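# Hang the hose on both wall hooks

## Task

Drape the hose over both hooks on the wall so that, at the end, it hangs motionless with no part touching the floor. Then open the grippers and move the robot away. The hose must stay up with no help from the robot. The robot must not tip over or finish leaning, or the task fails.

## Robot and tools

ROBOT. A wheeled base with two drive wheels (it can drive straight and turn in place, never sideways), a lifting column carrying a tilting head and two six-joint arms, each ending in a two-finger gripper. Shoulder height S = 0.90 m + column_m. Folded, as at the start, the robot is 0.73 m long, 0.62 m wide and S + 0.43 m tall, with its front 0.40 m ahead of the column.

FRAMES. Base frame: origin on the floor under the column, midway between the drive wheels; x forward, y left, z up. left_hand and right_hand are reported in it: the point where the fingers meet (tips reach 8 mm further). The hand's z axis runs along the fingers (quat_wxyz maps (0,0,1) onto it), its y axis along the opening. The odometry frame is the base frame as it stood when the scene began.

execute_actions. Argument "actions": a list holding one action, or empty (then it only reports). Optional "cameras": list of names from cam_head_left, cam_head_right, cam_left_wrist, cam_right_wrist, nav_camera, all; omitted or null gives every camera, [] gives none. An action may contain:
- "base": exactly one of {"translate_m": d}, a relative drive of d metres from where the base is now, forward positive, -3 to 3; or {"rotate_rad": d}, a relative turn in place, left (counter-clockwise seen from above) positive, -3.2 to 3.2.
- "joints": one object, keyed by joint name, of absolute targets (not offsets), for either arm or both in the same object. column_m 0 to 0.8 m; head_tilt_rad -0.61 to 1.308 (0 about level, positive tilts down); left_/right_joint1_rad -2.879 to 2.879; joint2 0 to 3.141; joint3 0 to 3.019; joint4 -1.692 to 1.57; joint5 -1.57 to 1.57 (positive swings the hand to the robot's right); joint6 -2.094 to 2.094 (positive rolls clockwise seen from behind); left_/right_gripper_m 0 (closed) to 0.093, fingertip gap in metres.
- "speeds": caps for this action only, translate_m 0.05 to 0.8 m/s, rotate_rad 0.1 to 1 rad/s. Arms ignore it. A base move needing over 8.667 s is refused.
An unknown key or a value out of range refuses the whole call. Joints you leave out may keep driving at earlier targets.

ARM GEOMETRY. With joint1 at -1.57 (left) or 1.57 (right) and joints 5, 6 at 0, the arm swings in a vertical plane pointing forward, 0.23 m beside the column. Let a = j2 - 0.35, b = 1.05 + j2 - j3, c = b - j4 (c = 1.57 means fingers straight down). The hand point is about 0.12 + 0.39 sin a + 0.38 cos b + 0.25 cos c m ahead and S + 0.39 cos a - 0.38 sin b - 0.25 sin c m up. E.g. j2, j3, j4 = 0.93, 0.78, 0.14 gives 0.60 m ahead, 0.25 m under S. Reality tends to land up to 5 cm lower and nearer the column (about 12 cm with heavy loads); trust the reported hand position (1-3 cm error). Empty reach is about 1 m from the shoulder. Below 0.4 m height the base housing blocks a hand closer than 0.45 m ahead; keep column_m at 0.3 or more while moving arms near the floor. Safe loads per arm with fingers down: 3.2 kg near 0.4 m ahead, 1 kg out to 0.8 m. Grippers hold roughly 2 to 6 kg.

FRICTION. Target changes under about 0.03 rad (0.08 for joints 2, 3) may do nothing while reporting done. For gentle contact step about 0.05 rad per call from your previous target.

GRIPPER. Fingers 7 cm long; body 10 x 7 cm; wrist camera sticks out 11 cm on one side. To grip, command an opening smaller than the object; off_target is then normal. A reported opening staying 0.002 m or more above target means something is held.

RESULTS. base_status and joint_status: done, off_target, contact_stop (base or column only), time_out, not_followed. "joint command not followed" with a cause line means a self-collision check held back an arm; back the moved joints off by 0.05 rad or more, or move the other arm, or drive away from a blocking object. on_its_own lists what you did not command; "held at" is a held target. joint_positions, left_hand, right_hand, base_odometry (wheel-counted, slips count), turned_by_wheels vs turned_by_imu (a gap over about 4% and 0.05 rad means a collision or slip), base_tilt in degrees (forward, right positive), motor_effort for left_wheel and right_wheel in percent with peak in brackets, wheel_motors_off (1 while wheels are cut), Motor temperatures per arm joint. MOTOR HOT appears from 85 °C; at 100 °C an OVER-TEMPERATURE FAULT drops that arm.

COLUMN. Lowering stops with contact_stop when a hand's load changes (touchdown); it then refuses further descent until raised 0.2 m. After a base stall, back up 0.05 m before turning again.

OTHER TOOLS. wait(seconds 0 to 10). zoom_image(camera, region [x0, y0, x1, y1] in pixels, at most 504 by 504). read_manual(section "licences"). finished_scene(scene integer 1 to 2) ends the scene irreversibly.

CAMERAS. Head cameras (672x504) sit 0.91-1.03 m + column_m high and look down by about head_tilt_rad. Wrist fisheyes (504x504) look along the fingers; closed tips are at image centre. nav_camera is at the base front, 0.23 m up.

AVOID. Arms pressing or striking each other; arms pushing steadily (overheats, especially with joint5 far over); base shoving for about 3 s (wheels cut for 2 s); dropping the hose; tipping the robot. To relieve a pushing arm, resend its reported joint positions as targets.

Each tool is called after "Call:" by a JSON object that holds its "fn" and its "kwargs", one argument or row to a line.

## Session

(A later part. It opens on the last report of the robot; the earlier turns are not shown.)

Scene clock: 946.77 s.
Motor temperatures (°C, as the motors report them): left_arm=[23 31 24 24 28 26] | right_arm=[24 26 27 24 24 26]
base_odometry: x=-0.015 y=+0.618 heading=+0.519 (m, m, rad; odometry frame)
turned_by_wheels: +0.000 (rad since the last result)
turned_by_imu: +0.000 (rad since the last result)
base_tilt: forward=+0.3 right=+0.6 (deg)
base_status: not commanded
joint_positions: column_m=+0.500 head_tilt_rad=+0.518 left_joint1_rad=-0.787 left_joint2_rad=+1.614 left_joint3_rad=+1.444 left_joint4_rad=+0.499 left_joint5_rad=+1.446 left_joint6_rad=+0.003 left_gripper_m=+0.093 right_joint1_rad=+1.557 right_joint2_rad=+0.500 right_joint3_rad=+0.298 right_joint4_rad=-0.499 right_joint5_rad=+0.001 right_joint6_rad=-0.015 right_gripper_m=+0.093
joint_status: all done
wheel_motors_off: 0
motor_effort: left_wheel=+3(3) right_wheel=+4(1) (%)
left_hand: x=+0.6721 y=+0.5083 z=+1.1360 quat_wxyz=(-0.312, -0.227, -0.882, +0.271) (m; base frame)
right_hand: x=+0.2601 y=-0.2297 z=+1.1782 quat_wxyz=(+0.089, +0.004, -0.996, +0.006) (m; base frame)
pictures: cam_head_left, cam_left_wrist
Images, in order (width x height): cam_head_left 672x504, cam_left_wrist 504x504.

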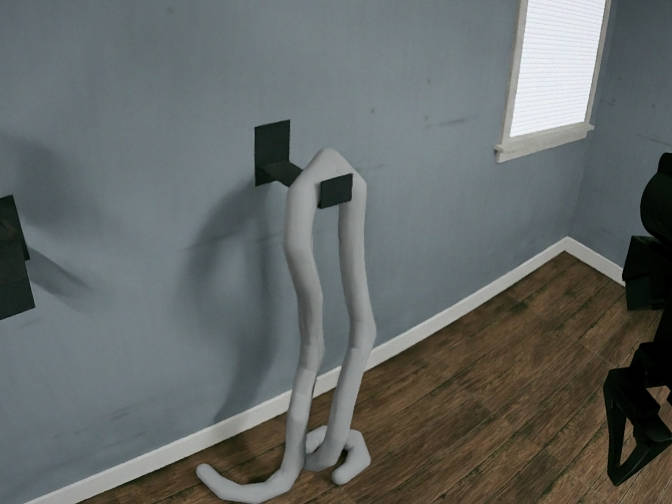

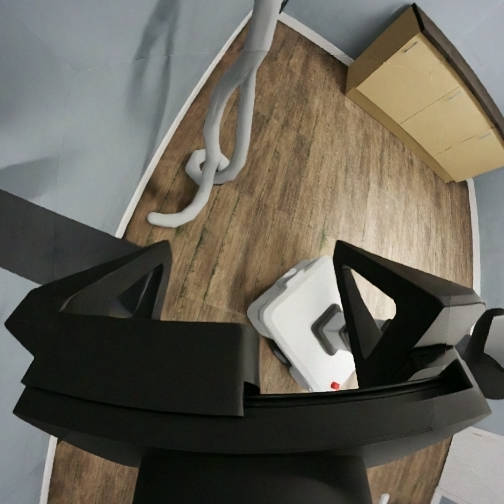

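Call:
{"fn": "execute_actions", "kwargs": {
  "actions": [
    {"base":{"translate_m":-0.15},"speeds":{"translate_m":0.1},"joints":{"left_joint1_rad":-1.57,"left_joint5_rad":0,"column_m":0.7}}
  ],
  "cameras": []
}}

Call:
{"fn": "execute_actions", "kwargs": {
  "actions": [
    {"joints":{"column_m":0,"left_joint2_rad":2.32,"left_joint3_rad":1.87,"left_joint4_rad":1.3,"left_joint6_rad":0.1,"head_tilt_rad":0.7}}
  ],
  "cameras": []
}}

Call:
{"fn": "execute_actions", "kwargs": {
  "actions": [
    {"base":{"translate_m":0.25},"speeds":{"translate_m":0.15}}
  ],
  "cameras": ["cam_head_left","cam_left_wrist"]
}}

Scene clock: 952.43 s.
Motor temperatures (°C, as the motors report them): left_arm=[23 31 24 24 28 26] | right_arm=[24 26 27 24 24 26]
base_odometry: x=-0.145 y=+0.544 heading=+0.518 (m, m, rad; odometry frame)
turned_by_wheels: -0.001 (rad since the last result)
turned_by_imu: +0.000 (rad since the last result)
base_tilt: forward=+0.3 right=+0.6 (deg)
base_status: done
joint_positions: column_m=+0.700 head_tilt_rad=+0.518 left_joint1_rad=-1.567 left_joint2_rad=+1.613 left_joint3_rad=+1.443 left_joint4_rad=+0.499 left_joint5_rad=+0.004 left_joint6_rad=+0.003 left_gripper_m=+0.093 right_joint1_rad=+1.557 right_joint2_rad=+0.500 right_joint3_rad=+0.298 right_joint4_rad=-0.499 right_joint5_rad=+0.001 right_joint6_rad=-0.015 right_gripper_m=+0.093
joint_status: all done
wheel_motors_off: 0
motor_effort: left_wheel=-1(39) right_wheel=-2(46) (%)
left_hand: x=+0.8085 y=+0.2267 z=+1.1972 quat_wxyz=(-0.414, -0.002, -0.910, -0.001) (m; base frame)
right_hand: x=+0.2601 y=-0.2297 z=+1.3781 quat_wxyz=(+0.089, +0.004, -0.996, +0.006) (m; base frame)
pictures: none
No camera images: the call's "cameras" was empty. Leave "cameras" out to get every camera's image.

Scene clock: 961.97 s.
Motor temperatures (°C, as the motors report them): left_arm=[23 31 24 24 28 26] | right_arm=[24 26 27 24 24 26]
base_odometry: x=-0.145 y=+0.544 heading=+0.518 (m, m, rad; odometry frame)
turned_by_wheels: +0.000 (rad since the last result)
turned_by_imu: +0.001 (rad since the last result)
base_tilt: forward=+0.3 right=+0.6 (deg)
base_status: not commanded
joint_positions: column_m=+0.002 head_tilt_rad=+0.703 left_joint1_rad=-1.567 left_joint2_rad=+2.313 left_joint3_rad=+1.868 left_joint4_rad=+1.280 left_joint5_rad=+0.004 left_joint6_rad=+0.087 left_gripper_m=+0.093 right_joint1_rad=+1.557 right_joint2_rad=+0.500 right_joint3_rad=+0.298 right_joint4_rad=-0.499 right_joint5_rad=+0.001 right_joint6_rad=-0.015 right_gripper_m=+0.093
joint_status: all done
joint sent to its limit — the command would take column_m past its lower limit, so that joint was sent only as far as its limit.
wheel_motors_off: 0
motor_effort: left_wheel=-1(2) right_wheel=+1(1) (%)
left_hand: x=+0.7492 y=+0.2272 z=+0.3232 quat_wxyz=(-0.627, -0.035, -0.777, -0.028) (m; base frame)
right_hand: x=+0.2601 y=-0.2297 z=+0.6806 quat_wxyz=(+0.089, +0.004, -0.996, +0.006) (m; base frame)
pictures: none
No camera images: the call's "cameras" was empty. Leave "cameras" out to get every camera's image.

Scene clock: 964.73 s.
Motor temperatures (°C, as the motors report them): left_arm=[23 31 24 24 28 26] | right_arm=[24 26 27 24 24 26]
base_odometry: x=+0.072 y=+0.667 heading=+0.517 (m, m, rad; odometry frame)
turned_by_wheels: -0.001 (rad since the last result)
turned_by_imu: -0.001 (rad since the last result)
base_tilt: forward=+0.3 right=+0.6 (deg)
base_status: done
joint_positions: column_m=+0.002 head_tilt_rad=+0.703 left_joint1_rad=-1.567 left_joint2_rad=+2.314 left_joint3_rad=+1.867 left_joint4_rad=+1.280 left_joint5_rad=+0.004 left_joint6_rad=+0.087 left_gripper_m=+0.093 right_joint1_rad=+1.557 right_joint2_rad=+0.500 right_joint3_rad=+0.298 right_joint4_rad=-0.499 right_joint5_rad=+0.001 right_joint6_rad=-0.015 right_gripper_m=+0.093
joint_status: not commanded
wheel_motors_off: 0
motor_effort: left_wheel=+0(49) right_wheel=+1(26) (%)
left_hand: x=+0.7481 y=+0.2272 z=+0.3223 quat_wxyz=(-0.627, -0.035, -0.778, -0.028) (m; base frame)
right_hand: x=+0.2600 y=-0.2297 z=+0.6806 quat_wxyz=(+0.089, +0.004, -0.996, +0.006) (m; base frame)
pictures: cam_head_left, cam_left_wrist
Images, in order (width x height): cam_head_left 672x504, cam_left_wrist 504x504.

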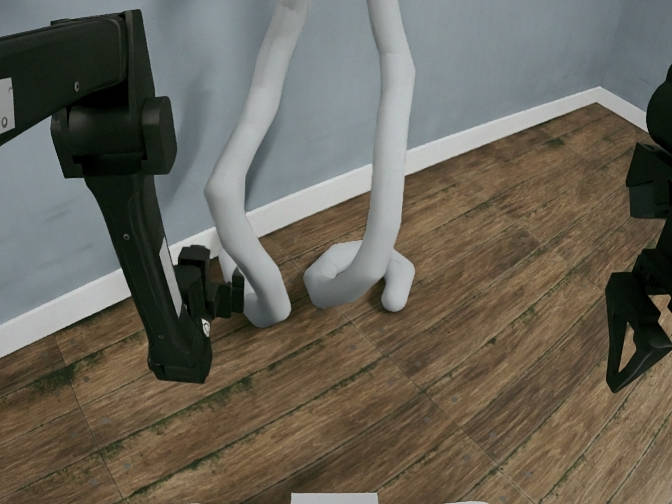

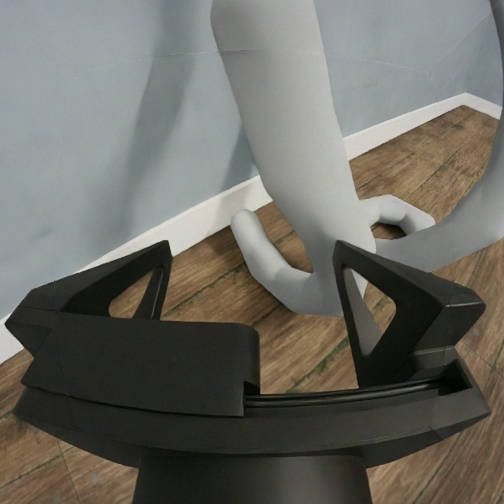

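Call:
{"fn": "execute_actions", "kwargs": {
  "actions": [
    {"base":{"rotate_rad":-0.06},"speeds":{"rotate_rad":0.15}}
  ],
  "cameras": []
}}

Call:
{"fn": "execute_actions", "kwargs": {
  "actions": [
    {"base":{"translate_m":0.15},"speeds":{"translate_m":0.08}}
  ],
  "cameras": ["cam_head_left","cam_left_wrist"]
}}

Scene clock: 966.50 s.
Motor temperatures (°C, as the motors report them): left_arm=[23 31 24 24 28 26] | right_arm=[24 26 27 24 24 26]
base_odometry: x=+0.072 y=+0.667 heading=+0.459 (m, m, rad; odometry frame)
turned_by_wheels: -0.059 (rad since the last result)
turned_by_imu: -0.057 (rad since the last result)
base_tilt: forward=+0.2 right=+0.6 (deg)
base_status: done
joint_positions: column_m=+0.002 head_tilt_rad=+0.703 left_joint1_rad=-1.573 left_joint2_rad=+2.314 left_joint3_rad=+1.867 left_joint4_rad=+1.280 left_joint5_rad=+0.003 left_joint6_rad=+0.087 left_gripper_m=+0.093 right_joint1_rad=+1.557 right_joint2_rad=+0.500 right_joint3_rad=+0.298 right_joint4_rad=-0.499 right_joint5_rad=+0.001 right_joint6_rad=-0.015 right_gripper_m=+0.093
joint_status: not commanded
wheel_motors_off: 0
motor_effort: left_wheel=+1(37) right_wheel=+0(40) (%)
left_hand: x=+0.7481 y=+0.2222 z=+0.3223 quat_wxyz=(-0.627, -0.035, -0.778, -0.025) (m; base frame)
right_hand: x=+0.2600 y=-0.2297 z=+0.6806 quat_wxyz=(+0.089, +0.004, -0.996, +0.006) (m; base frame)
pictures: none
No camera images: the call's "cameras" was empty. Leave "cameras" out to get every camera's image.

Scene clock: 969.23 s.
Motor temperatures (°C, as the motors report them): left_arm=[22 31 24 24 28 26] | right_arm=[24 26 27 24 24 26]
base_odometry: x=+0.207 y=+0.734 heading=+0.458 (m, m, rad; odometry frame)
turned_by_wheels: -0.001 (rad since the last result)
turned_by_imu: -0.001 (rad since the last result)
base_tilt: forward=+0.3 right=+0.6 (deg)
base_status: done
joint_positions: column_m=+0.002 head_tilt_rad=+0.703 left_joint1_rad=-1.573 left_joint2_rad=+2.314 left_joint3_rad=+1.866 left_joint4_rad=+1.280 left_joint5_rad=+0.003 left_joint6_rad=+0.087 left_gripper_m=+0.093 right_joint1_rad=+1.557 right_joint2_rad=+0.500 right_joint3_rad=+0.298 right_joint4_rad=-0.499 right_joint5_rad=+0.001 right_joint6_rad=-0.015 right_gripper_m=+0.093
joint_status: not commanded
wheel_motors_off: 0
motor_effort: left_wheel=-1(33) right_wheel=+2(43) (%)
left_hand: x=+0.7477 y=+0.2225 z=+0.3219 quat_wxyz=(-0.626, -0.035, -0.778, -0.025) (m; base frame)
right_hand: x=+0.2600 y=-0.2297 z=+0.6806 quat_wxyz=(+0.089, +0.004, -0.996, +0.006) (m; base frame)
pictures: cam_head_left, cam_left_wrist
Images, in order (width x height): cam_head_left 672x504, cam_left_wrist 504x504.

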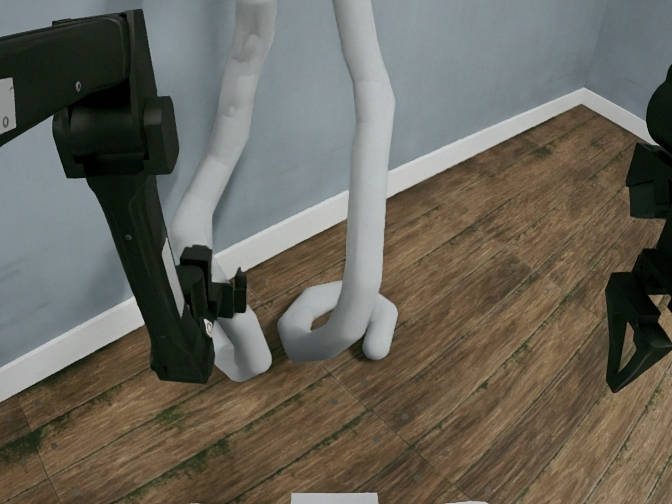

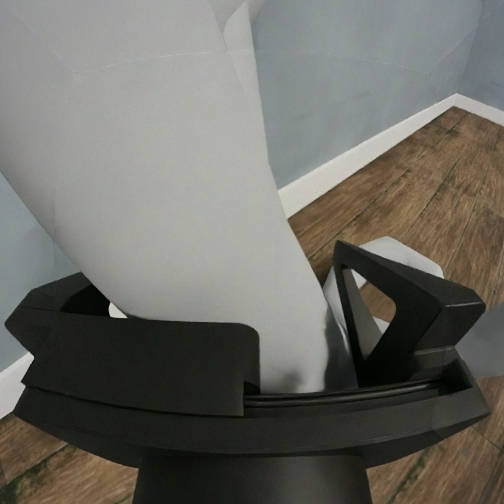

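Hose is against the palm, over the left finger perhaps. Try closing.

Call:
{"fn": "execute_actions", "kwargs": {
  "actions": [
    {"joints":{"left_gripper_m":0.04}}
  ],
  "cameras": ["cam_left_wrist"]
}}

Scene clock: 970.23 s.
Motor temperatures (°C, as the motors report them): left_arm=[22 31 24 24 28 26] | right_arm=[24 26 27 24 24 26]
base_odometry: x=+0.207 y=+0.734 heading=+0.458 (m, m, rad; odometry frame)
turned_by_wheels: +0.000 (rad since the last result)
turned_by_imu: +0.000 (rad since the last result)
base_tilt: forward=+0.3 right=+0.6 (deg)
base_status: not commanded
joint_positions: column_m=+0.002 head_tilt_rad=+0.703 left_joint1_rad=-1.575 left_joint2_rad=+2.314 left_joint3_rad=+1.866 left_joint4_rad=+1.284 left_joint5_rad=+0.003 left_joint6_rad=+0.074 left_gripper_m=+0.060 right_joint1_rad=+1.557 right_joint2_rad=+0.500 right_joint3_rad=+0.298 right_joint4_rad=-0.499 right_joint5_rad=+0.001 right_joint6_rad=-0.015 right_gripper_m=+0.093
joint_status: left_gripper_m off_target (ended at +0.060, target +0.040)
wheel_motors_off: 0
motor_effort: left_wheel=-1(1) right_wheel=+0(4) (%)
left_hand: x=+0.7476 y=+0.2209 z=+0.3228 quat_wxyz=(-0.628, -0.030, -0.777, -0.020) (m; base frame)
right_hand: x=+0.2600 y=-0.2297 z=+0.6806 quat_wxyz=(+0.089, +0.004, -0.996, +0.006) (m; base frame)
pictures: cam_left_wrist
Images, in order (width x height): cam_left_wrist 504x504.

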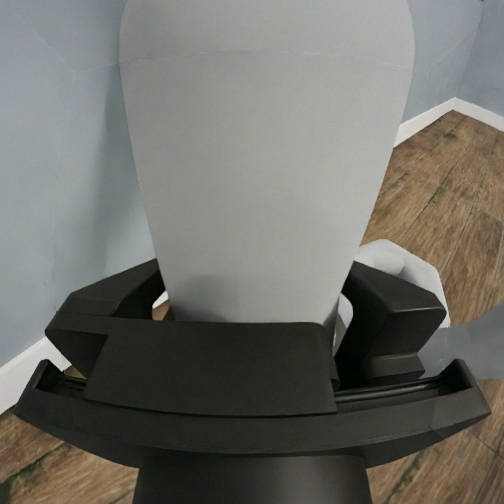

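Call:
{"fn": "execute_actions", "kwargs": {
  "actions": [
    {"base":{"translate_m":-0.3},"speeds":{"translate_m":0.05},"joints":{"column_m":0.72,"left_joint1_rad":-1.35,"left_joint2_rad":1.6,"left_joint3_rad":1.45,"left_joint4_rad":0.5,"left_joint5_rad":0.9,"left_joint6_rad":0,"head_tilt_rad":0.5}}
  ],
  "cameras": []
}}

Call:
{"fn": "execute_actions", "kwargs": {
  "actions": [
    {"base":{"rotate_rad":0.3},"speeds":{"rotate_rad":0.1},"joints":{"left_joint5_rad":1.2}}
  ],
  "cameras": ["cam_head_left","cam_left_wrist"]
}}

Scene clock: 981.23 s.
Motor temperatures (°C, as the motors report them): left_arm=[22 31 24 24 28 26] | right_arm=[24 26 27 24 24 26]
base_odometry: x=-0.062 y=+0.601 heading=+0.458 (m, m, rad; odometry frame)
turned_by_wheels: +0.000 (rad since the last result)
turned_by_imu: +0.001 (rad since the last result)
base_tilt: forward=+0.3 right=+0.6 (deg)
base_status: done
joint_positions: column_m=+0.720 head_tilt_rad=+0.518 left_joint1_rad=-1.336 left_joint2_rad=+1.627 left_joint3_rad=+1.429 left_joint4_rad=+0.496 left_joint5_rad=+0.880 left_joint6_rad=-0.004 left_gripper_m=+0.058 right_joint1_rad=+1.557 right_joint2_rad=+0.500 right_joint3_rad=+0.298 right_joint4_rad=-0.499 right_joint5_rad=+0.001 right_joint6_rad=-0.015 right_gripper_m=+0.093
joint_status: all done
wheel_motors_off: 0
motor_effort: left_wheel=-1(34) right_wheel=+0(34) (%)
left_hand: x=+0.7554 y=+0.2492 z=+1.2337 quat_wxyz=(-0.364, -0.155, -0.874, +0.283) (m; base frame)
right_hand: x=+0.2602 y=-0.2297 z=+1.3981 quat_wxyz=(+0.089, +0.004, -0.996, +0.006) (m; base frame)
pictures: none
No camera images: the call's "cameras" was empty. Leave "cameras" out to get every camera's image.

Scene clock: 984.77 s.
Motor temperatures (°C, as the motors report them): left_arm=[22 31 24 24 28 26] | right_arm=[24 26 27 24 24 26]
base_odometry: x=-0.063 y=+0.601 heading=+0.756 (m, m, rad; odometry frame)
turned_by_wheels: +0.299 (rad since the last result)
turned_by_imu: +0.296 (rad since the last result)
base_tilt: forward=+0.3 right=+0.6 (deg)
base_status: done
joint_positions: column_m=+0.720 head_tilt_rad=+0.518 left_joint1_rad=-1.356 left_joint2_rad=+1.627 left_joint3_rad=+1.429 left_joint4_rad=+0.496 left_joint5_rad=+1.172 left_joint6_rad=-0.004 left_gripper_m=+0.058 right_joint1_rad=+1.557 right_joint2_rad=+0.500 right_joint3_rad=+0.298 right_joint4_rad=-0.499 right_joint5_rad=+0.001 right_joint6_rad=-0.015 right_gripper_m=+0.093
joint_status: all done
wheel_motors_off: 0
motor_effort: left_wheel=+0(33) right_wheel=+3(31) (%)
left_hand: x=+0.7276 y=+0.2023 z=+1.2571 quat_wxyz=(-0.337, -0.208, -0.819, +0.416) (m; base frame)
right_hand: x=+0.2602 y=-0.2297 z=+1.3981 quat_wxyz=(+0.089, +0.004, -0.996, +0.006) (m; base frame)
pictures: cam_head_left, cam_left_wrist
Images, in order (width x height): cam_head_left 672x504, cam_left_wrist 504x504.

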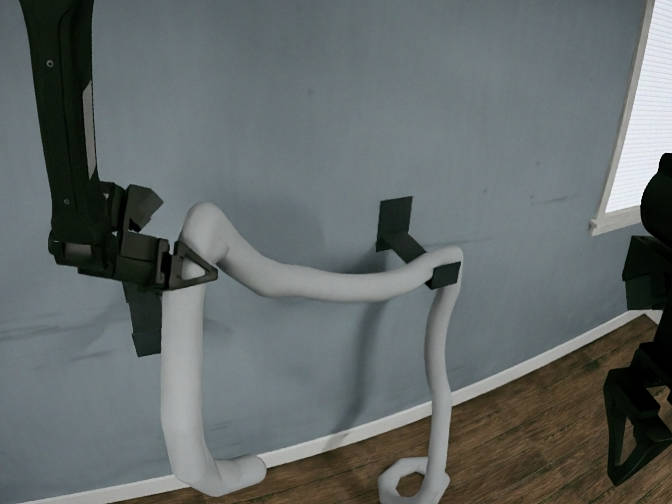

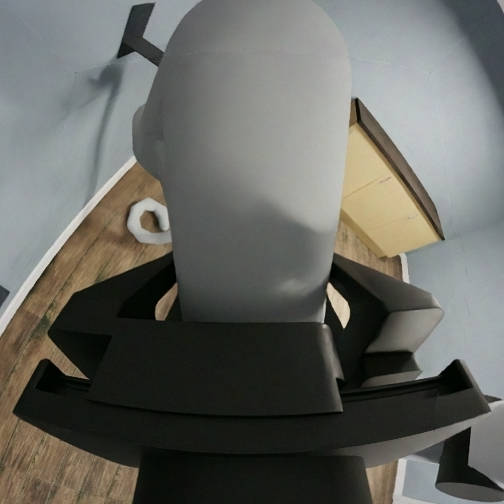

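Call:
{"fn": "execute_actions", "kwargs": {
  "actions": [
    {"base":{"translate_m":-0.05},"speeds":{"translate_m":0.05},"joints":{"left_joint1_rad":-1.18,"left_joint5_rad":1.35}}
  ],
  "cameras": ["cam_head_left","cam_left_wrist"]
}}

Scene clock: 987.70 s.
Motor temperatures (°C, as the motors report them): left_arm=[22 32 24 24 29 26] | right_arm=[24 26 27 24 24 26]
base_odometry: x=-0.099 y=+0.567 heading=+0.755 (m, m, rad; odometry frame)
turned_by_wheels: -0.001 (rad since the last result)
turned_by_imu: -0.001 (rad since the last result)
base_tilt: forward=+0.3 right=+0.6 (deg)
base_status: done
joint_positions: column_m=+0.720 head_tilt_rad=+0.518 left_joint1_rad=-1.259 left_joint2_rad=+1.627 left_joint3_rad=+1.455 left_joint4_rad=+0.496 left_joint5_rad=+1.312 left_joint6_rad=-0.004 left_gripper_m=+0.058 right_joint1_rad=+1.557 right_joint2_rad=+0.500 right_joint3_rad=+0.298 right_joint4_rad=-0.499 right_joint5_rad=+0.001 right_joint6_rad=-0.015 right_gripper_m=+0.093
joint_status: left_joint1_rad time_out (moved +0.097 of +0.176); left_joint5_rad time_out (moved +0.139 of +0.178)
wheel_motors_off: 0
on_its_own: left_joint1_rad reads -1.259 and still pushes toward -1.180 since a time_out; left_joint5_rad reads +1.312 and still pushes toward +1.350 since a time_out
motor_effort: left_wheel=-7(52) right_wheel=-4(39) (%)
left_hand: x=+0.7235 y=+0.2506 z=+1.2757 quat_wxyz=(-0.330, -0.234, -0.808, +0.427) (m; base frame)
right_hand: x=+0.2602 y=-0.2297 z=+1.3981 quat_wxyz=(+0.089, +0.004, -0.996, +0.006) (m; base frame)
pictures: cam_head_left, cam_left_wrist
Images, in order (width x height): cam_head_left 672x504, cam_left_wrist 504x504.

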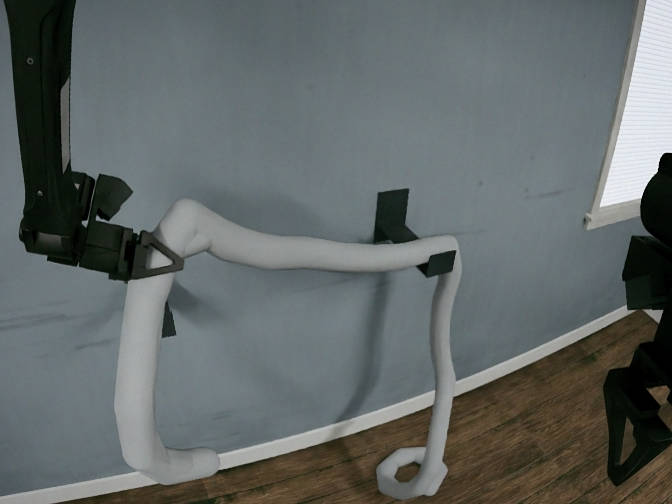

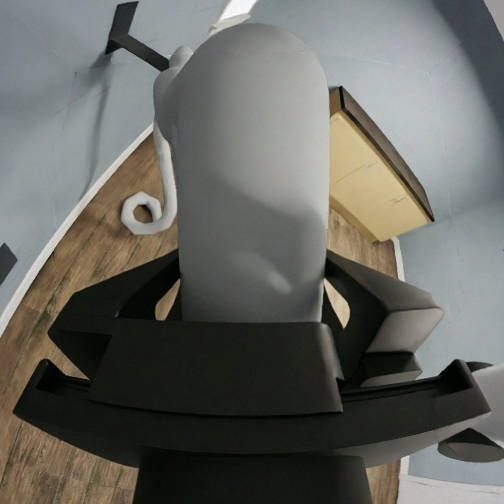

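Call:
{"fn": "execute_actions", "kwargs": {
  "actions": [
    {"base":{"translate_m":0.11},"speeds":{"translate_m":0.05},"joints":{"left_joint1_rad":-1.08,"left_joint5_rad":1.45}}
  ],
  "cameras": ["cam_head_left","cam_left_wrist"]
}}

Scene clock: 991.47 s.
Motor temperatures (°C, as the motors report them): left_arm=[23 32 24 24 29 26] | right_arm=[24 26 27 24 24 26]
base_odometry: x=-0.019 y=+0.642 heading=+0.755 (m, m, rad; odometry frame)
turned_by_wheels: +0.000 (rad since the last result)
turned_by_imu: +0.000 (rad since the last result)
base_tilt: forward=+0.3 right=+0.5 (deg)
base_status: done
joint_positions: column_m=+0.720 head_tilt_rad=+0.518 left_joint1_rad=-1.126 left_joint2_rad=+1.627 left_joint3_rad=+1.446 left_joint4_rad=+0.496 left_joint5_rad=+1.430 left_joint6_rad=-0.002 left_gripper_m=+0.058 right_joint1_rad=+1.557 right_joint2_rad=+0.500 right_joint3_rad=+0.298 right_joint4_rad=-0.499 right_joint5_rad=+0.001 right_joint6_rad=-0.015 right_gripper_m=+0.093
joint_status: left_joint1_rad time_out (moved +0.132 of +0.179); the others done
wheel_motors_off: 0
on_its_own: left_joint1_rad reads -1.126 and still pushes toward -1.080 since a time_out
motor_effort: left_wheel=+1(45) right_wheel=+2(58) (%)
left_hand: x=+0.7021 y=+0.3205 z=+1.2915 quat_wxyz=(-0.314, -0.242, -0.817, +0.419) (m; base frame)
right_hand: x=+0.2602 y=-0.2297 z=+1.3981 quat_wxyz=(+0.089, +0.004, -0.996, +0.006) (m; base frame)
pictures: cam_head_left, cam_left_wrist
Images, in order (width x height): cam_head_left 672x504, cam_left_wrist 504x504.

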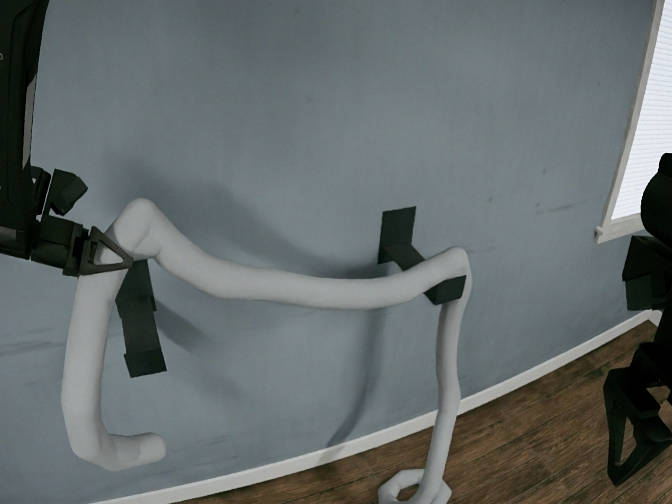

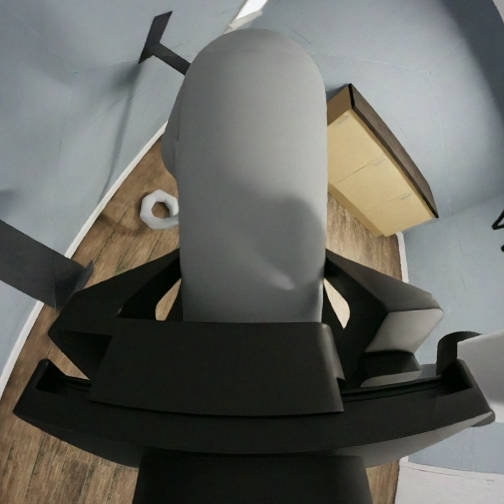

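Call:
{"fn": "execute_actions", "kwargs": {
  "actions": [
    {"base":{"translate_m":0.18},"speeds":{"translate_m":0.05},"joints":{"left_joint1_rad":-1.0,"left_joint5_rad":1.5}}
  ],
  "cameras": ["cam_head_left","cam_left_wrist"]
}}

Scene clock: 996.83 s.
Motor temperatures (°C, as the motors report them): left_arm=[23 32 24 24 29 26] | right_arm=[24 26 27 24 24 26]
base_odometry: x=+0.112 y=+0.766 heading=+0.756 (m, m, rad; odometry frame)
turned_by_wheels: +0.000 (rad since the last result)
turned_by_imu: +0.000 (rad since the last result)
base_tilt: forward=+0.3 right=+0.5 (deg)
base_status: done
joint_positions: column_m=+0.720 head_tilt_rad=+0.518 left_joint1_rad=-1.047 left_joint2_rad=+1.627 left_joint3_rad=+1.439 left_joint4_rad=+0.496 left_joint5_rad=+1.487 left_joint6_rad=+0.003 left_gripper_m=+0.058 right_joint1_rad=+1.557 right_joint2_rad=+0.499 right_joint3_rad=+0.298 right_joint4_rad=-0.499 right_joint5_rad=+0.001 right_joint6_rad=-0.015 right_gripper_m=+0.093
joint_status: left_joint1_rad time_out (moved +0.080 of +0.126); the others done
wheel_motors_off: 0
on_its_own: left_joint1_rad reads -1.047 and still pushes toward -1.000 since a time_out
motor_effort: left_wheel=-1(43) right_wheel=+2(27) (%)
left_hand: x=+0.6885 y=+0.3620 z=+1.3036 quat_wxyz=(-0.307, -0.245, -0.824, +0.408) (m; base frame)
right_hand: x=+0.2603 y=-0.2297 z=+1.3982 quat_wxyz=(+0.088, +0.004, -0.996, +0.006) (m; base frame)
pictures: cam_head_left, cam_left_wrist
Images, in order (width x height): cam_head_left 672x504, cam_left_wrist 504x504.

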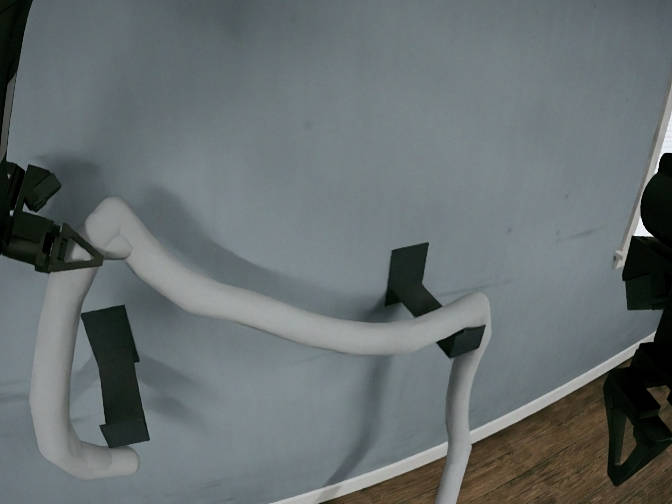

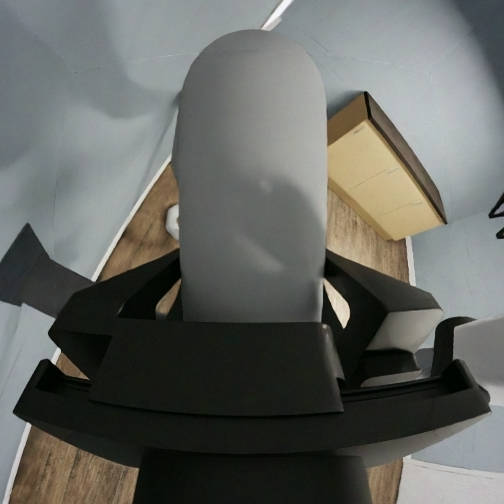

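Call:
{"fn": "execute_actions", "kwargs": {
  "actions": [
    {"joints":{"column_m":0.58,"left_joint1_rad":-1.03}}
  ],
  "cameras": ["cam_head_left","cam_left_wrist"]
}}

Scene clock: 999.80 s.
Motor temperatures (°C, as the motors report them): left_arm=[23 32 24 24 29 26] | right_arm=[24 26 27 24 24 26]
base_odometry: x=+0.112 y=+0.766 heading=+0.756 (m, m, rad; odometry frame)
turned_by_wheels: +0.000 (rad since the last result)
turned_by_imu: +0.000 (rad since the last result)
base_tilt: forward=+0.3 right=+0.5 (deg)
base_status: not commanded
joint_positions: column_m=+0.580 head_tilt_rad=+0.518 left_joint1_rad=-1.063 left_joint2_rad=+1.627 left_joint3_rad=+1.439 left_joint4_rad=+0.496 left_joint5_rad=+1.487 left_joint6_rad=+0.004 left_gripper_m=+0.058 right_joint1_rad=+1.557 right_joint2_rad=+0.499 right_joint3_rad=+0.298 right_joint4_rad=-0.499 right_joint5_rad=+0.001 right_joint6_rad=-0.015 right_gripper_m=+0.093
joint_status: all done
wheel_motors_off: 0
motor_effort: left_wheel=+0(0) right_wheel=-1(1) (%)
left_hand: x=+0.6895 y=+0.3527 z=+1.1620 quat_wxyz=(-0.307, -0.247, -0.820, +0.415) (m; base frame)
right_hand: x=+0.2603 y=-0.2297 z=+1.2583 quat_wxyz=(+0.088, +0.004, -0.996, +0.006) (m; base frame)
pictures: cam_head_left, cam_left_wrist
Images, in order (width x height): cam_head_left 672x504, cam_left_wrist 504x504.

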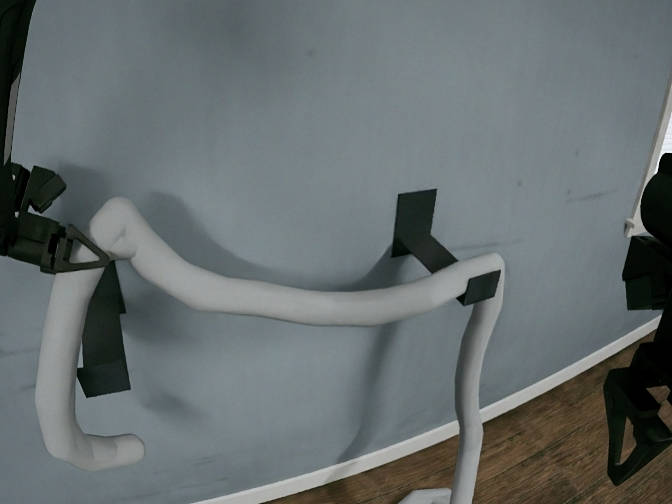

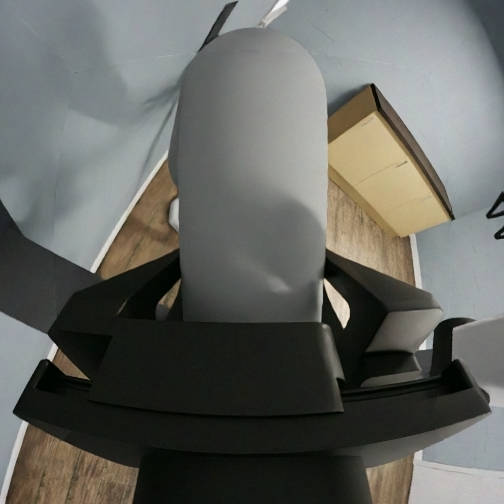

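Call:
{"fn": "execute_actions", "kwargs": {
  "actions": [
    {"joints":{"column_m":0.52,"left_joint1_rad":-1.0}}
  ],
  "cameras": ["cam_head_left"]
}}

Call:
{"fn": "execute_actions", "kwargs": {
  "actions": [
    {"joints":{"left_gripper_m":0.093}}
  ],
  "cameras": ["cam_head_left","cam_left_wrist"]
}}

Scene clock: 1001.83 s.
Motor temperatures (°C, as the motors report them): left_arm=[23 32 24 24 29 26] | right_arm=[24 26 27 24 24 26]
base_odometry: x=+0.112 y=+0.766 heading=+0.756 (m, m, rad; odometry frame)
turned_by_wheels: +0.000 (rad since the last result)
turned_by_imu: +0.000 (rad since the last result)
base_tilt: forward=+0.3 right=+0.6 (deg)
base_status: not commanded
joint_positions: column_m=+0.520 head_tilt_rad=+0.518 left_joint1_rad=-1.034 left_joint2_rad=+1.627 left_joint3_rad=+1.439 left_joint4_rad=+0.496 left_joint5_rad=+1.494 left_joint6_rad=+0.006 left_gripper_m=+0.058 right_joint1_rad=+1.557 right_joint2_rad=+0.499 right_joint3_rad=+0.298 right_joint4_rad=-0.499 right_joint5_rad=+0.001 right_joint6_rad=-0.015 right_gripper_m=+0.093
joint_status: all done
wheel_motors_off: 0
motor_effort: left_wheel=+0(0) right_wheel=-1(1) (%)
left_hand: x=+0.6867 y=+0.3688 z=+1.1060 quat_wxyz=(-0.306, -0.246, -0.826, +0.405) (m; base frame)
right_hand: x=+0.2603 y=-0.2297 z=+1.1983 quat_wxyz=(+0.088, +0.004, -0.996, +0.006) (m; base frame)
pictures: cam_head_left
Images, in order (width x height): cam_head_left 672x504.

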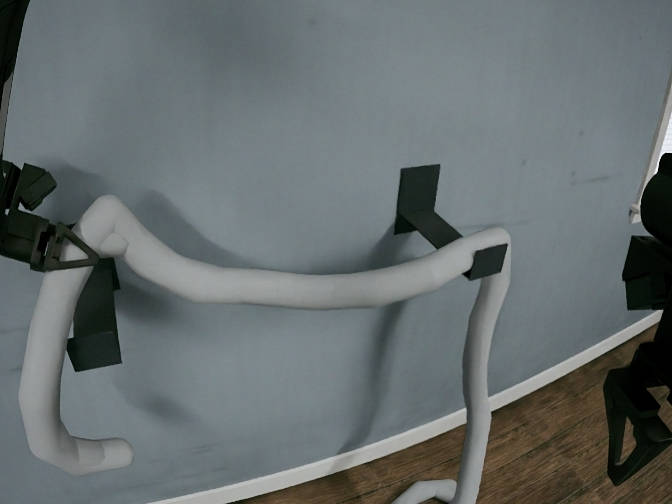

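Scene clock: 1002.57 s.
Motor temperatures (°C, as the motors report them): left_arm=[23 32 24 24 29 26] | right_arm=[24 26 27 24 24 26]
base_odometry: x=+0.112 y=+0.766 heading=+0.756 (m, m, rad; odometry frame)
turned_by_wheels: +0.000 (rad since the last result)
turned_by_imu: +0.000 (rad since the last result)
base_tilt: forward=+0.3 right=+0.6 (deg)
base_status: not commanded
joint_positions: column_m=+0.520 head_tilt_rad=+0.518 left_joint1_rad=-1.003 left_joint2_rad=+1.613 left_joint3_rad=+1.439 left_joint4_rad=+0.496 left_joint5_rad=+1.496 left_joint6_rad=+0.006 left_gripper_m=+0.093 right_joint1_rad=+1.557 right_joint2_rad=+0.499 right_joint3_rad=+0.298 right_joint4_rad=-0.499 right_joint5_rad=+0.001 right_joint6_rad=-0.015 right_gripper_m=+0.093
joint_status: all done
wheel_motors_off: 0
motor_effort: left_wheel=+0(0) right_wheel=+2(1) (%)
left_hand: x=+0.6887 y=+0.3839 z=+1.1174 quat_wxyz=(-0.309, -0.250, -0.831, +0.390) (m; base frame)
right_hand: x=+0.2603 y=-0.2297 z=+1.1983 quat_wxyz=(+0.088, +0.004, -0.996, +0.006) (m; base frame)
pictures: cam_head_left, cam_left_wrist
Images, in order (width x height): cam_head_left 672x504, cam_left_wrist 504x504.

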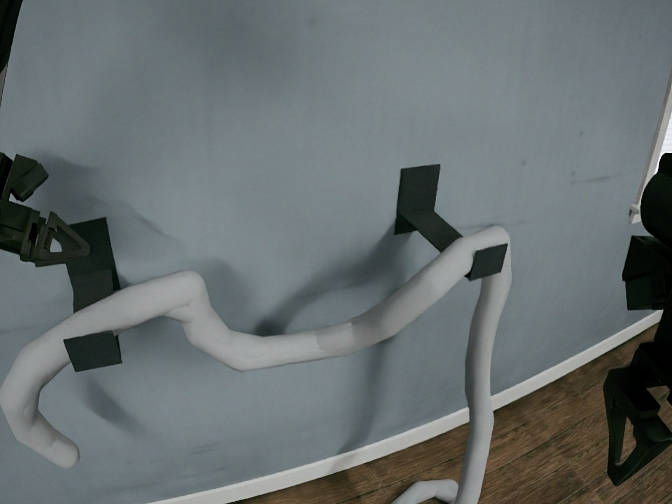

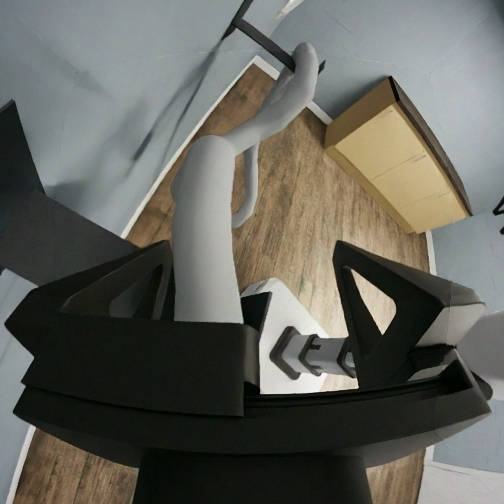

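Call:
{"fn": "execute_actions", "kwargs": {
  "actions": [],
  "cameras": ["cam_head_left","cam_left_wrist"]
}}

Scene clock: 1003.00 s.
Motor temperatures (°C, as the motors report them): left_arm=[23 32 24 24 29 26] | right_arm=[24 26 27 24 24 26]
base_odometry: x=+0.112 y=+0.766 heading=+0.756 (m, m, rad; odometry frame)
turned_by_wheels: +0.000 (rad since the last result)
turned_by_imu: +0.000 (rad since the last result)
base_tilt: forward=+0.3 right=+0.6 (deg)
base_status: not commanded
joint_positions: column_m=+0.520 head_tilt_rad=+0.518 left_joint1_rad=-1.003 left_joint2_rad=+1.613 left_joint3_rad=+1.439 left_joint4_rad=+0.496 left_joint5_rad=+1.496 left_joint6_rad=+0.006 left_gripper_m=+0.093 right_joint1_rad=+1.557 right_joint2_rad=+0.499 right_joint3_rad=+0.298 right_joint4_rad=-0.499 right_joint5_rad=+0.001 right_joint6_rad=-0.015 right_gripper_m=+0.093
joint_status: all done
wheel_motors_off: 0
motor_effort: left_wheel=+0(0) right_wheel=+0(1) (%)
left_hand: x=+0.6887 y=+0.3839 z=+1.1174 quat_wxyz=(-0.309, -0.250, -0.831, +0.390) (m; base frame)
right_hand: x=+0.2603 y=-0.2297 z=+1.1983 quat_wxyz=(+0.088, +0.004, -0.996, +0.006) (m; base frame)
pictures: cam_head_left, cam_left_wrist
Images, in order (width x height): cam_head_left 672x504, cam_left_wrist 504x504.

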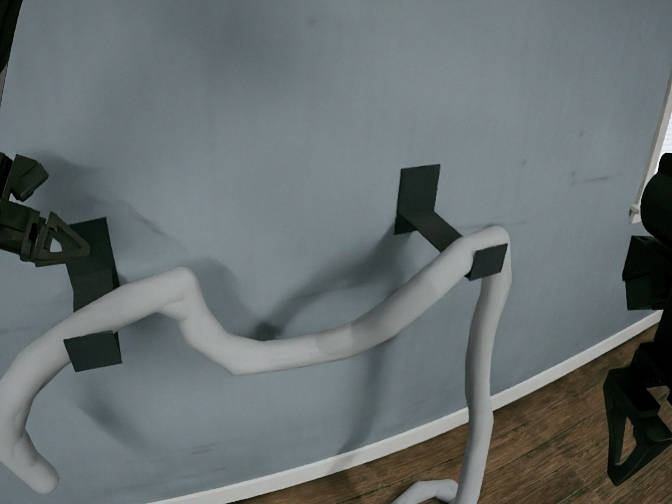

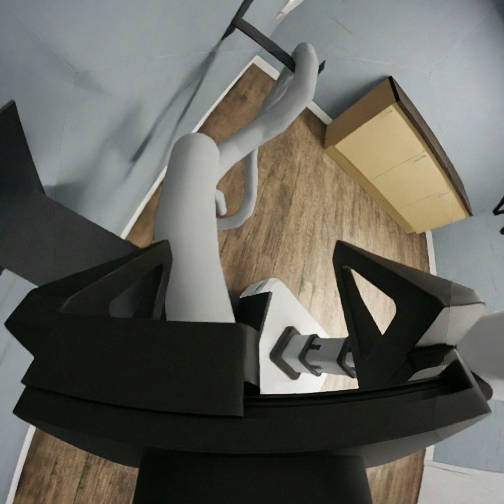

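Call:
{"fn": "execute_actions", "kwargs": {
  "actions": [
    {"base":{"translate_m":-0.05},"speeds":{"translate_m":0.05},"joints":{"left_joint1_rad":-0.86}}
  ],
  "cameras": []
}}

Call:
{"fn": "execute_actions", "kwargs": {
  "actions": [
    {"base":{"rotate_rad":0.2},"speeds":{"rotate_rad":0.1},"joints":{"left_joint1_rad":-1.1}}
  ],
  "cameras": ["cam_head_left","cam_left_wrist"]
}}

Scene clock: 1007.37 s.
Motor temperatures (°C, as the motors report them): left_arm=[23 31 24 24 28 26] | right_arm=[24 26 27 24 24 26]
base_odometry: x=+0.076 y=+0.731 heading=+0.755 (m, m, rad; odometry frame)
turned_by_wheels: +0.000 (rad since the last result)
turned_by_imu: +0.000 (rad since the last result)
base_tilt: forward=+0.3 right=+0.5 (deg)
base_status: done
joint_positions: column_m=+0.520 head_tilt_rad=+0.518 left_joint1_rad=-0.856 left_joint2_rad=+1.612 left_joint3_rad=+1.440 left_joint4_rad=+0.496 left_joint5_rad=+1.498 left_joint6_rad=+0.006 left_gripper_m=+0.093 right_joint1_rad=+1.557 right_joint2_rad=+0.500 right_joint3_rad=+0.299 right_joint4_rad=-0.499 right_joint5_rad=+0.001 right_joint6_rad=-0.015 right_gripper_m=+0.093
joint_status: all done
wheel_motors_off: 0
motor_effort: left_wheel=-1(29) right_wheel=+0(28) (%)
left_hand: x=+0.6747 y=+0.4647 z=+1.1437 quat_wxyz=(-0.307, -0.239, -0.862, +0.326) (m; base frame)
right_hand: x=+0.2607 y=-0.2297 z=+1.1983 quat_wxyz=(+0.088, +0.004, -0.996, +0.006) (m; base frame)
pictures: none
No camera images: the call's "cameras" was empty. Leave "cameras" out to get every camera's image.

Scene clock: 1009.90 s.
Motor temperatures (°C, as the motors report them): left_arm=[23 31 24 24 28 26] | right_arm=[24 26 27 24 24 26]
base_odometry: x=+0.076 y=+0.732 heading=+0.954 (m, m, rad; odometry frame)
turned_by_wheels: +0.199 (rad since the last result)
turned_by_imu: +0.196 (rad since the last result)
base_tilt: forward=+0.3 right=+0.6 (deg)
base_status: done
joint_positions: column_m=+0.520 head_tilt_rad=+0.518 left_joint1_rad=-1.097 left_joint2_rad=+1.609 left_joint3_rad=+1.440 left_joint4_rad=+0.496 left_joint5_rad=+1.498 left_joint6_rad=+0.006 left_gripper_m=+0.093 right_joint1_rad=+1.557 right_joint2_rad=+0.500 right_joint3_rad=+0.299 right_joint4_rad=-0.499 right_joint5_rad=+0.001 right_joint6_rad=-0.015 right_gripper_m=+0.093
joint_status: all done
wheel_motors_off: 0
motor_effort: left_wheel=-1(41) right_wheel=-1(36) (%)
left_hand: x=+0.6966 y=+0.3289 z=+1.1095 quat_wxyz=(-0.311, -0.259, -0.807, +0.431) (m; base frame)
right_hand: x=+0.2607 y=-0.2297 z=+1.1983 quat_wxyz=(+0.088, +0.004, -0.996, +0.006) (m; base frame)
pictures: cam_head_left, cam_left_wrist
Images, in order (width x height): cam_head_left 672x504, cam_left_wrist 504x504.

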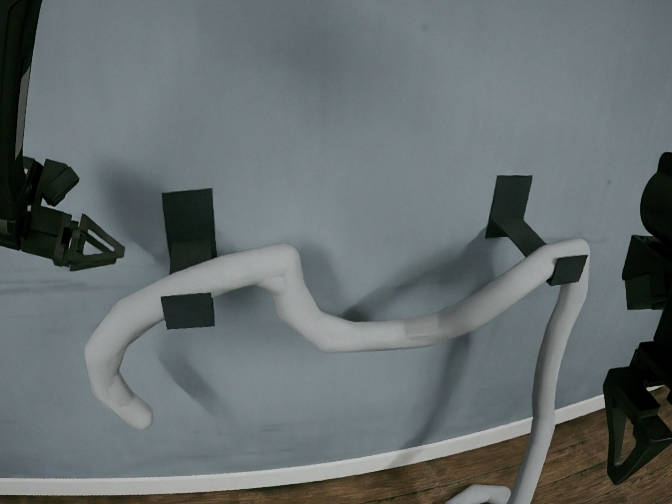

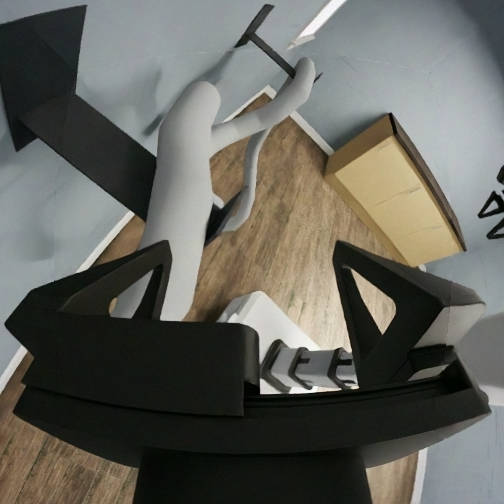

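Call:
{"fn": "execute_actions", "kwargs": {
  "actions": [
    {"joints":{"left_joint1_rad":-0.93}}
  ],
  "cameras": []
}}

Call:
{"fn": "execute_actions", "kwargs": {
  "actions": [
    {"joints":{"column_m":0.33,"left_joint1_rad":-0.95,"head_tilt_rad":0.45}}
  ],
  "cameras": ["cam_head_left","cam_left_wrist"]
}}

Scene clock: 1012.93 s.
Motor temperatures (°C, as the motors report them): left_arm=[23 31 24 24 28 26] | right_arm=[24 26 27 24 24 26]
base_odometry: x=+0.076 y=+0.732 heading=+0.954 (m, m, rad; odometry frame)
turned_by_wheels: +0.000 (rad since the last result)
turned_by_imu: +0.000 (rad since the last result)
base_tilt: forward=+0.3 right=+0.5 (deg)
base_status: not commanded
joint_positions: column_m=+0.520 head_tilt_rad=+0.518 left_joint1_rad=-0.927 left_joint2_rad=+1.609 left_joint3_rad=+1.440 left_joint4_rad=+0.496 left_joint5_rad=+1.498 left_joint6_rad=+0.006 left_gripper_m=+0.093 right_joint1_rad=+1.557 right_joint2_rad=+0.500 right_joint3_rad=+0.299 right_joint4_rad=-0.499 right_joint5_rad=+0.001 right_joint6_rad=-0.015 right_gripper_m=+0.093
joint_status: all done
wheel_motors_off: 0
motor_effort: left_wheel=-4(5) right_wheel=+4(3) (%)
left_hand: x=+0.6837 y=+0.4252 z=+1.1319 quat_wxyz=(-0.309, -0.247, -0.846, +0.357) (m; base frame)
right_hand: x=+0.2607 y=-0.2297 z=+1.1983 quat_wxyz=(+0.088, +0.004, -0.996, +0.006) (m; base frame)
pictures: none
No camera images: the call's "cameras" was empty. Leave "cameras" out to get every camera's image.

Scene clock: 1015.97 s.
Motor temperatures (°C, as the motors report them): left_arm=[23 31 24 24 28 26] | right_arm=[24 26 27 24 24 26]
base_odometry: x=+0.076 y=+0.732 heading=+0.954 (m, m, rad; odometry frame)
turned_by_wheels: +0.000 (rad since the last result)
turned_by_imu: +0.000 (rad since the last result)
base_tilt: forward=+0.2 right=+0.6 (deg)
base_status: not commanded
joint_positions: column_m=+0.330 head_tilt_rad=+0.468 left_joint1_rad=-0.941 left_joint2_rad=+1.609 left_joint3_rad=+1.440 left_joint4_rad=+0.496 left_joint5_rad=+1.498 left_joint6_rad=+0.006 left_gripper_m=+0.093 right_joint1_rad=+1.557 right_joint2_rad=+0.500 right_joint3_rad=+0.299 right_joint4_rad=-0.499 right_joint5_rad=+0.001 right_joint6_rad=-0.015 right_gripper_m=+0.093
joint_status: all done
wheel_motors_off: 0
motor_effort: left_wheel=-4(4) right_wheel=+1(3) (%)
left_hand: x=+0.6851 y=+0.4174 z=+0.9395 quat_wxyz=(-0.309, -0.248, -0.843, +0.363) (m; base frame)
right_hand: x=+0.2607 y=-0.2297 z=+1.0083 quat_wxyz=(+0.088, +0.004, -0.996, +0.006) (m; base frame)
pictures: cam_head_left, cam_left_wrist
Images, in order (width x height): cam_head_left 672x504, cam_left_wrist 504x504.

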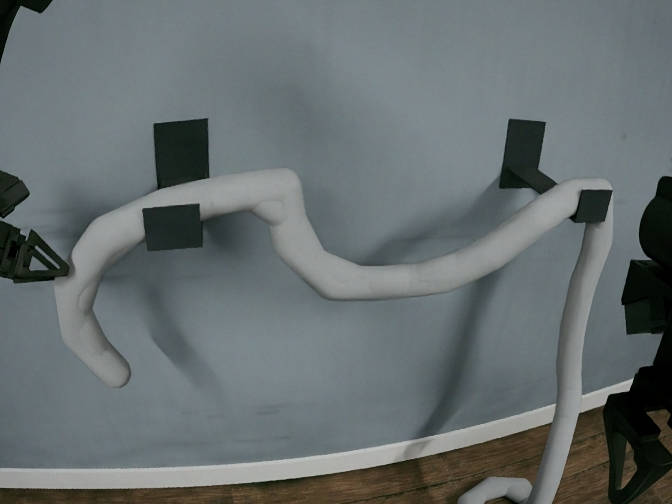

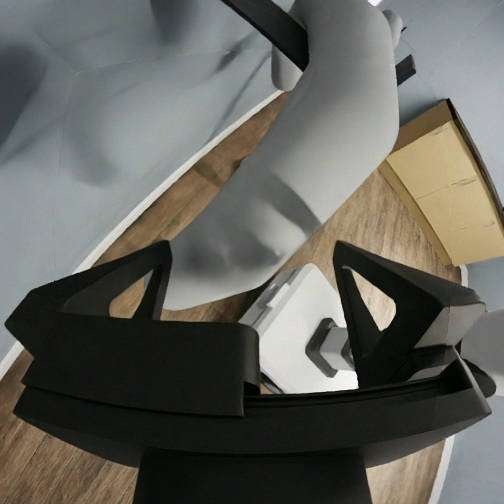

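Call:
{"fn": "execute_actions", "kwargs": {
  "actions": [
    {"base":{"translate_m":0.04},"speeds":{"translate_m":0.05},"joints":{"left_joint1_rad":-1.07}}
  ],
  "cameras": ["cam_head_left","cam_left_wrist"]
}}

Scene clock: 1018.10 s.
Motor temperatures (°C, as the motors report them): left_arm=[23 31 24 24 28 26] | right_arm=[24 26 27 24 24 26]
base_odometry: x=+0.099 y=+0.764 heading=+0.955 (m, m, rad; odometry frame)
turned_by_wheels: +0.001 (rad since the last result)
turned_by_imu: +0.001 (rad since the last result)
base_tilt: forward=+0.3 right=+0.6 (deg)
base_status: done
joint_positions: column_m=+0.330 head_tilt_rad=+0.468 left_joint1_rad=-1.068 left_joint2_rad=+1.608 left_joint3_rad=+1.441 left_joint4_rad=+0.496 left_joint5_rad=+1.510 left_joint6_rad=+0.006 left_gripper_m=+0.093 right_joint1_rad=+1.557 right_joint2_rad=+0.500 right_joint3_rad=+0.299 right_joint4_rad=-0.499 right_joint5_rad=+0.001 right_joint6_rad=-0.015 right_gripper_m=+0.093
joint_status: all done
wheel_motors_off: 0
motor_effort: left_wheel=+2(48) right_wheel=+3(34) (%)
left_hand: x=+0.6938 y=+0.3447 z=+0.9237 quat_wxyz=(-0.309, -0.259, -0.811, +0.423) (m; base frame)
right_hand: x=+0.2607 y=-0.2297 z=+1.0083 quat_wxyz=(+0.088, +0.004, -0.996, +0.006) (m; base frame)
pictures: cam_head_left, cam_left_wrist
Images, in order (width x height): cam_head_left 672x504, cam_left_wrist 504x504.

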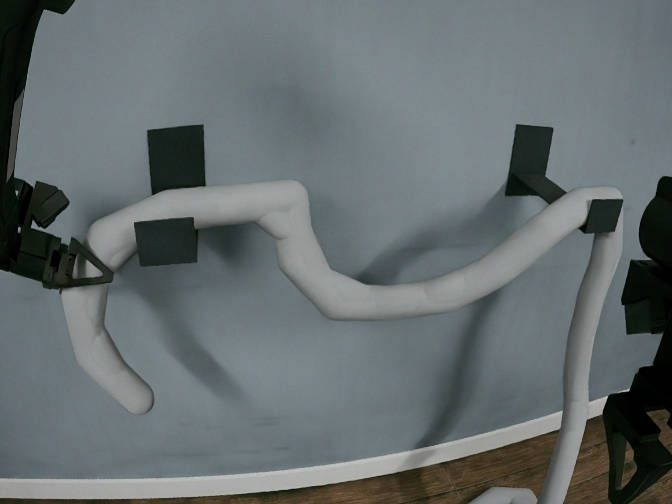

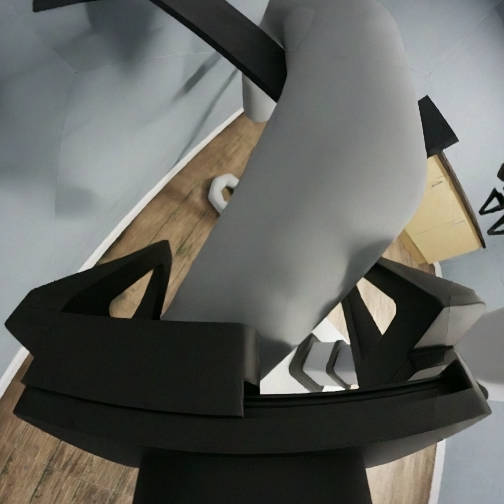

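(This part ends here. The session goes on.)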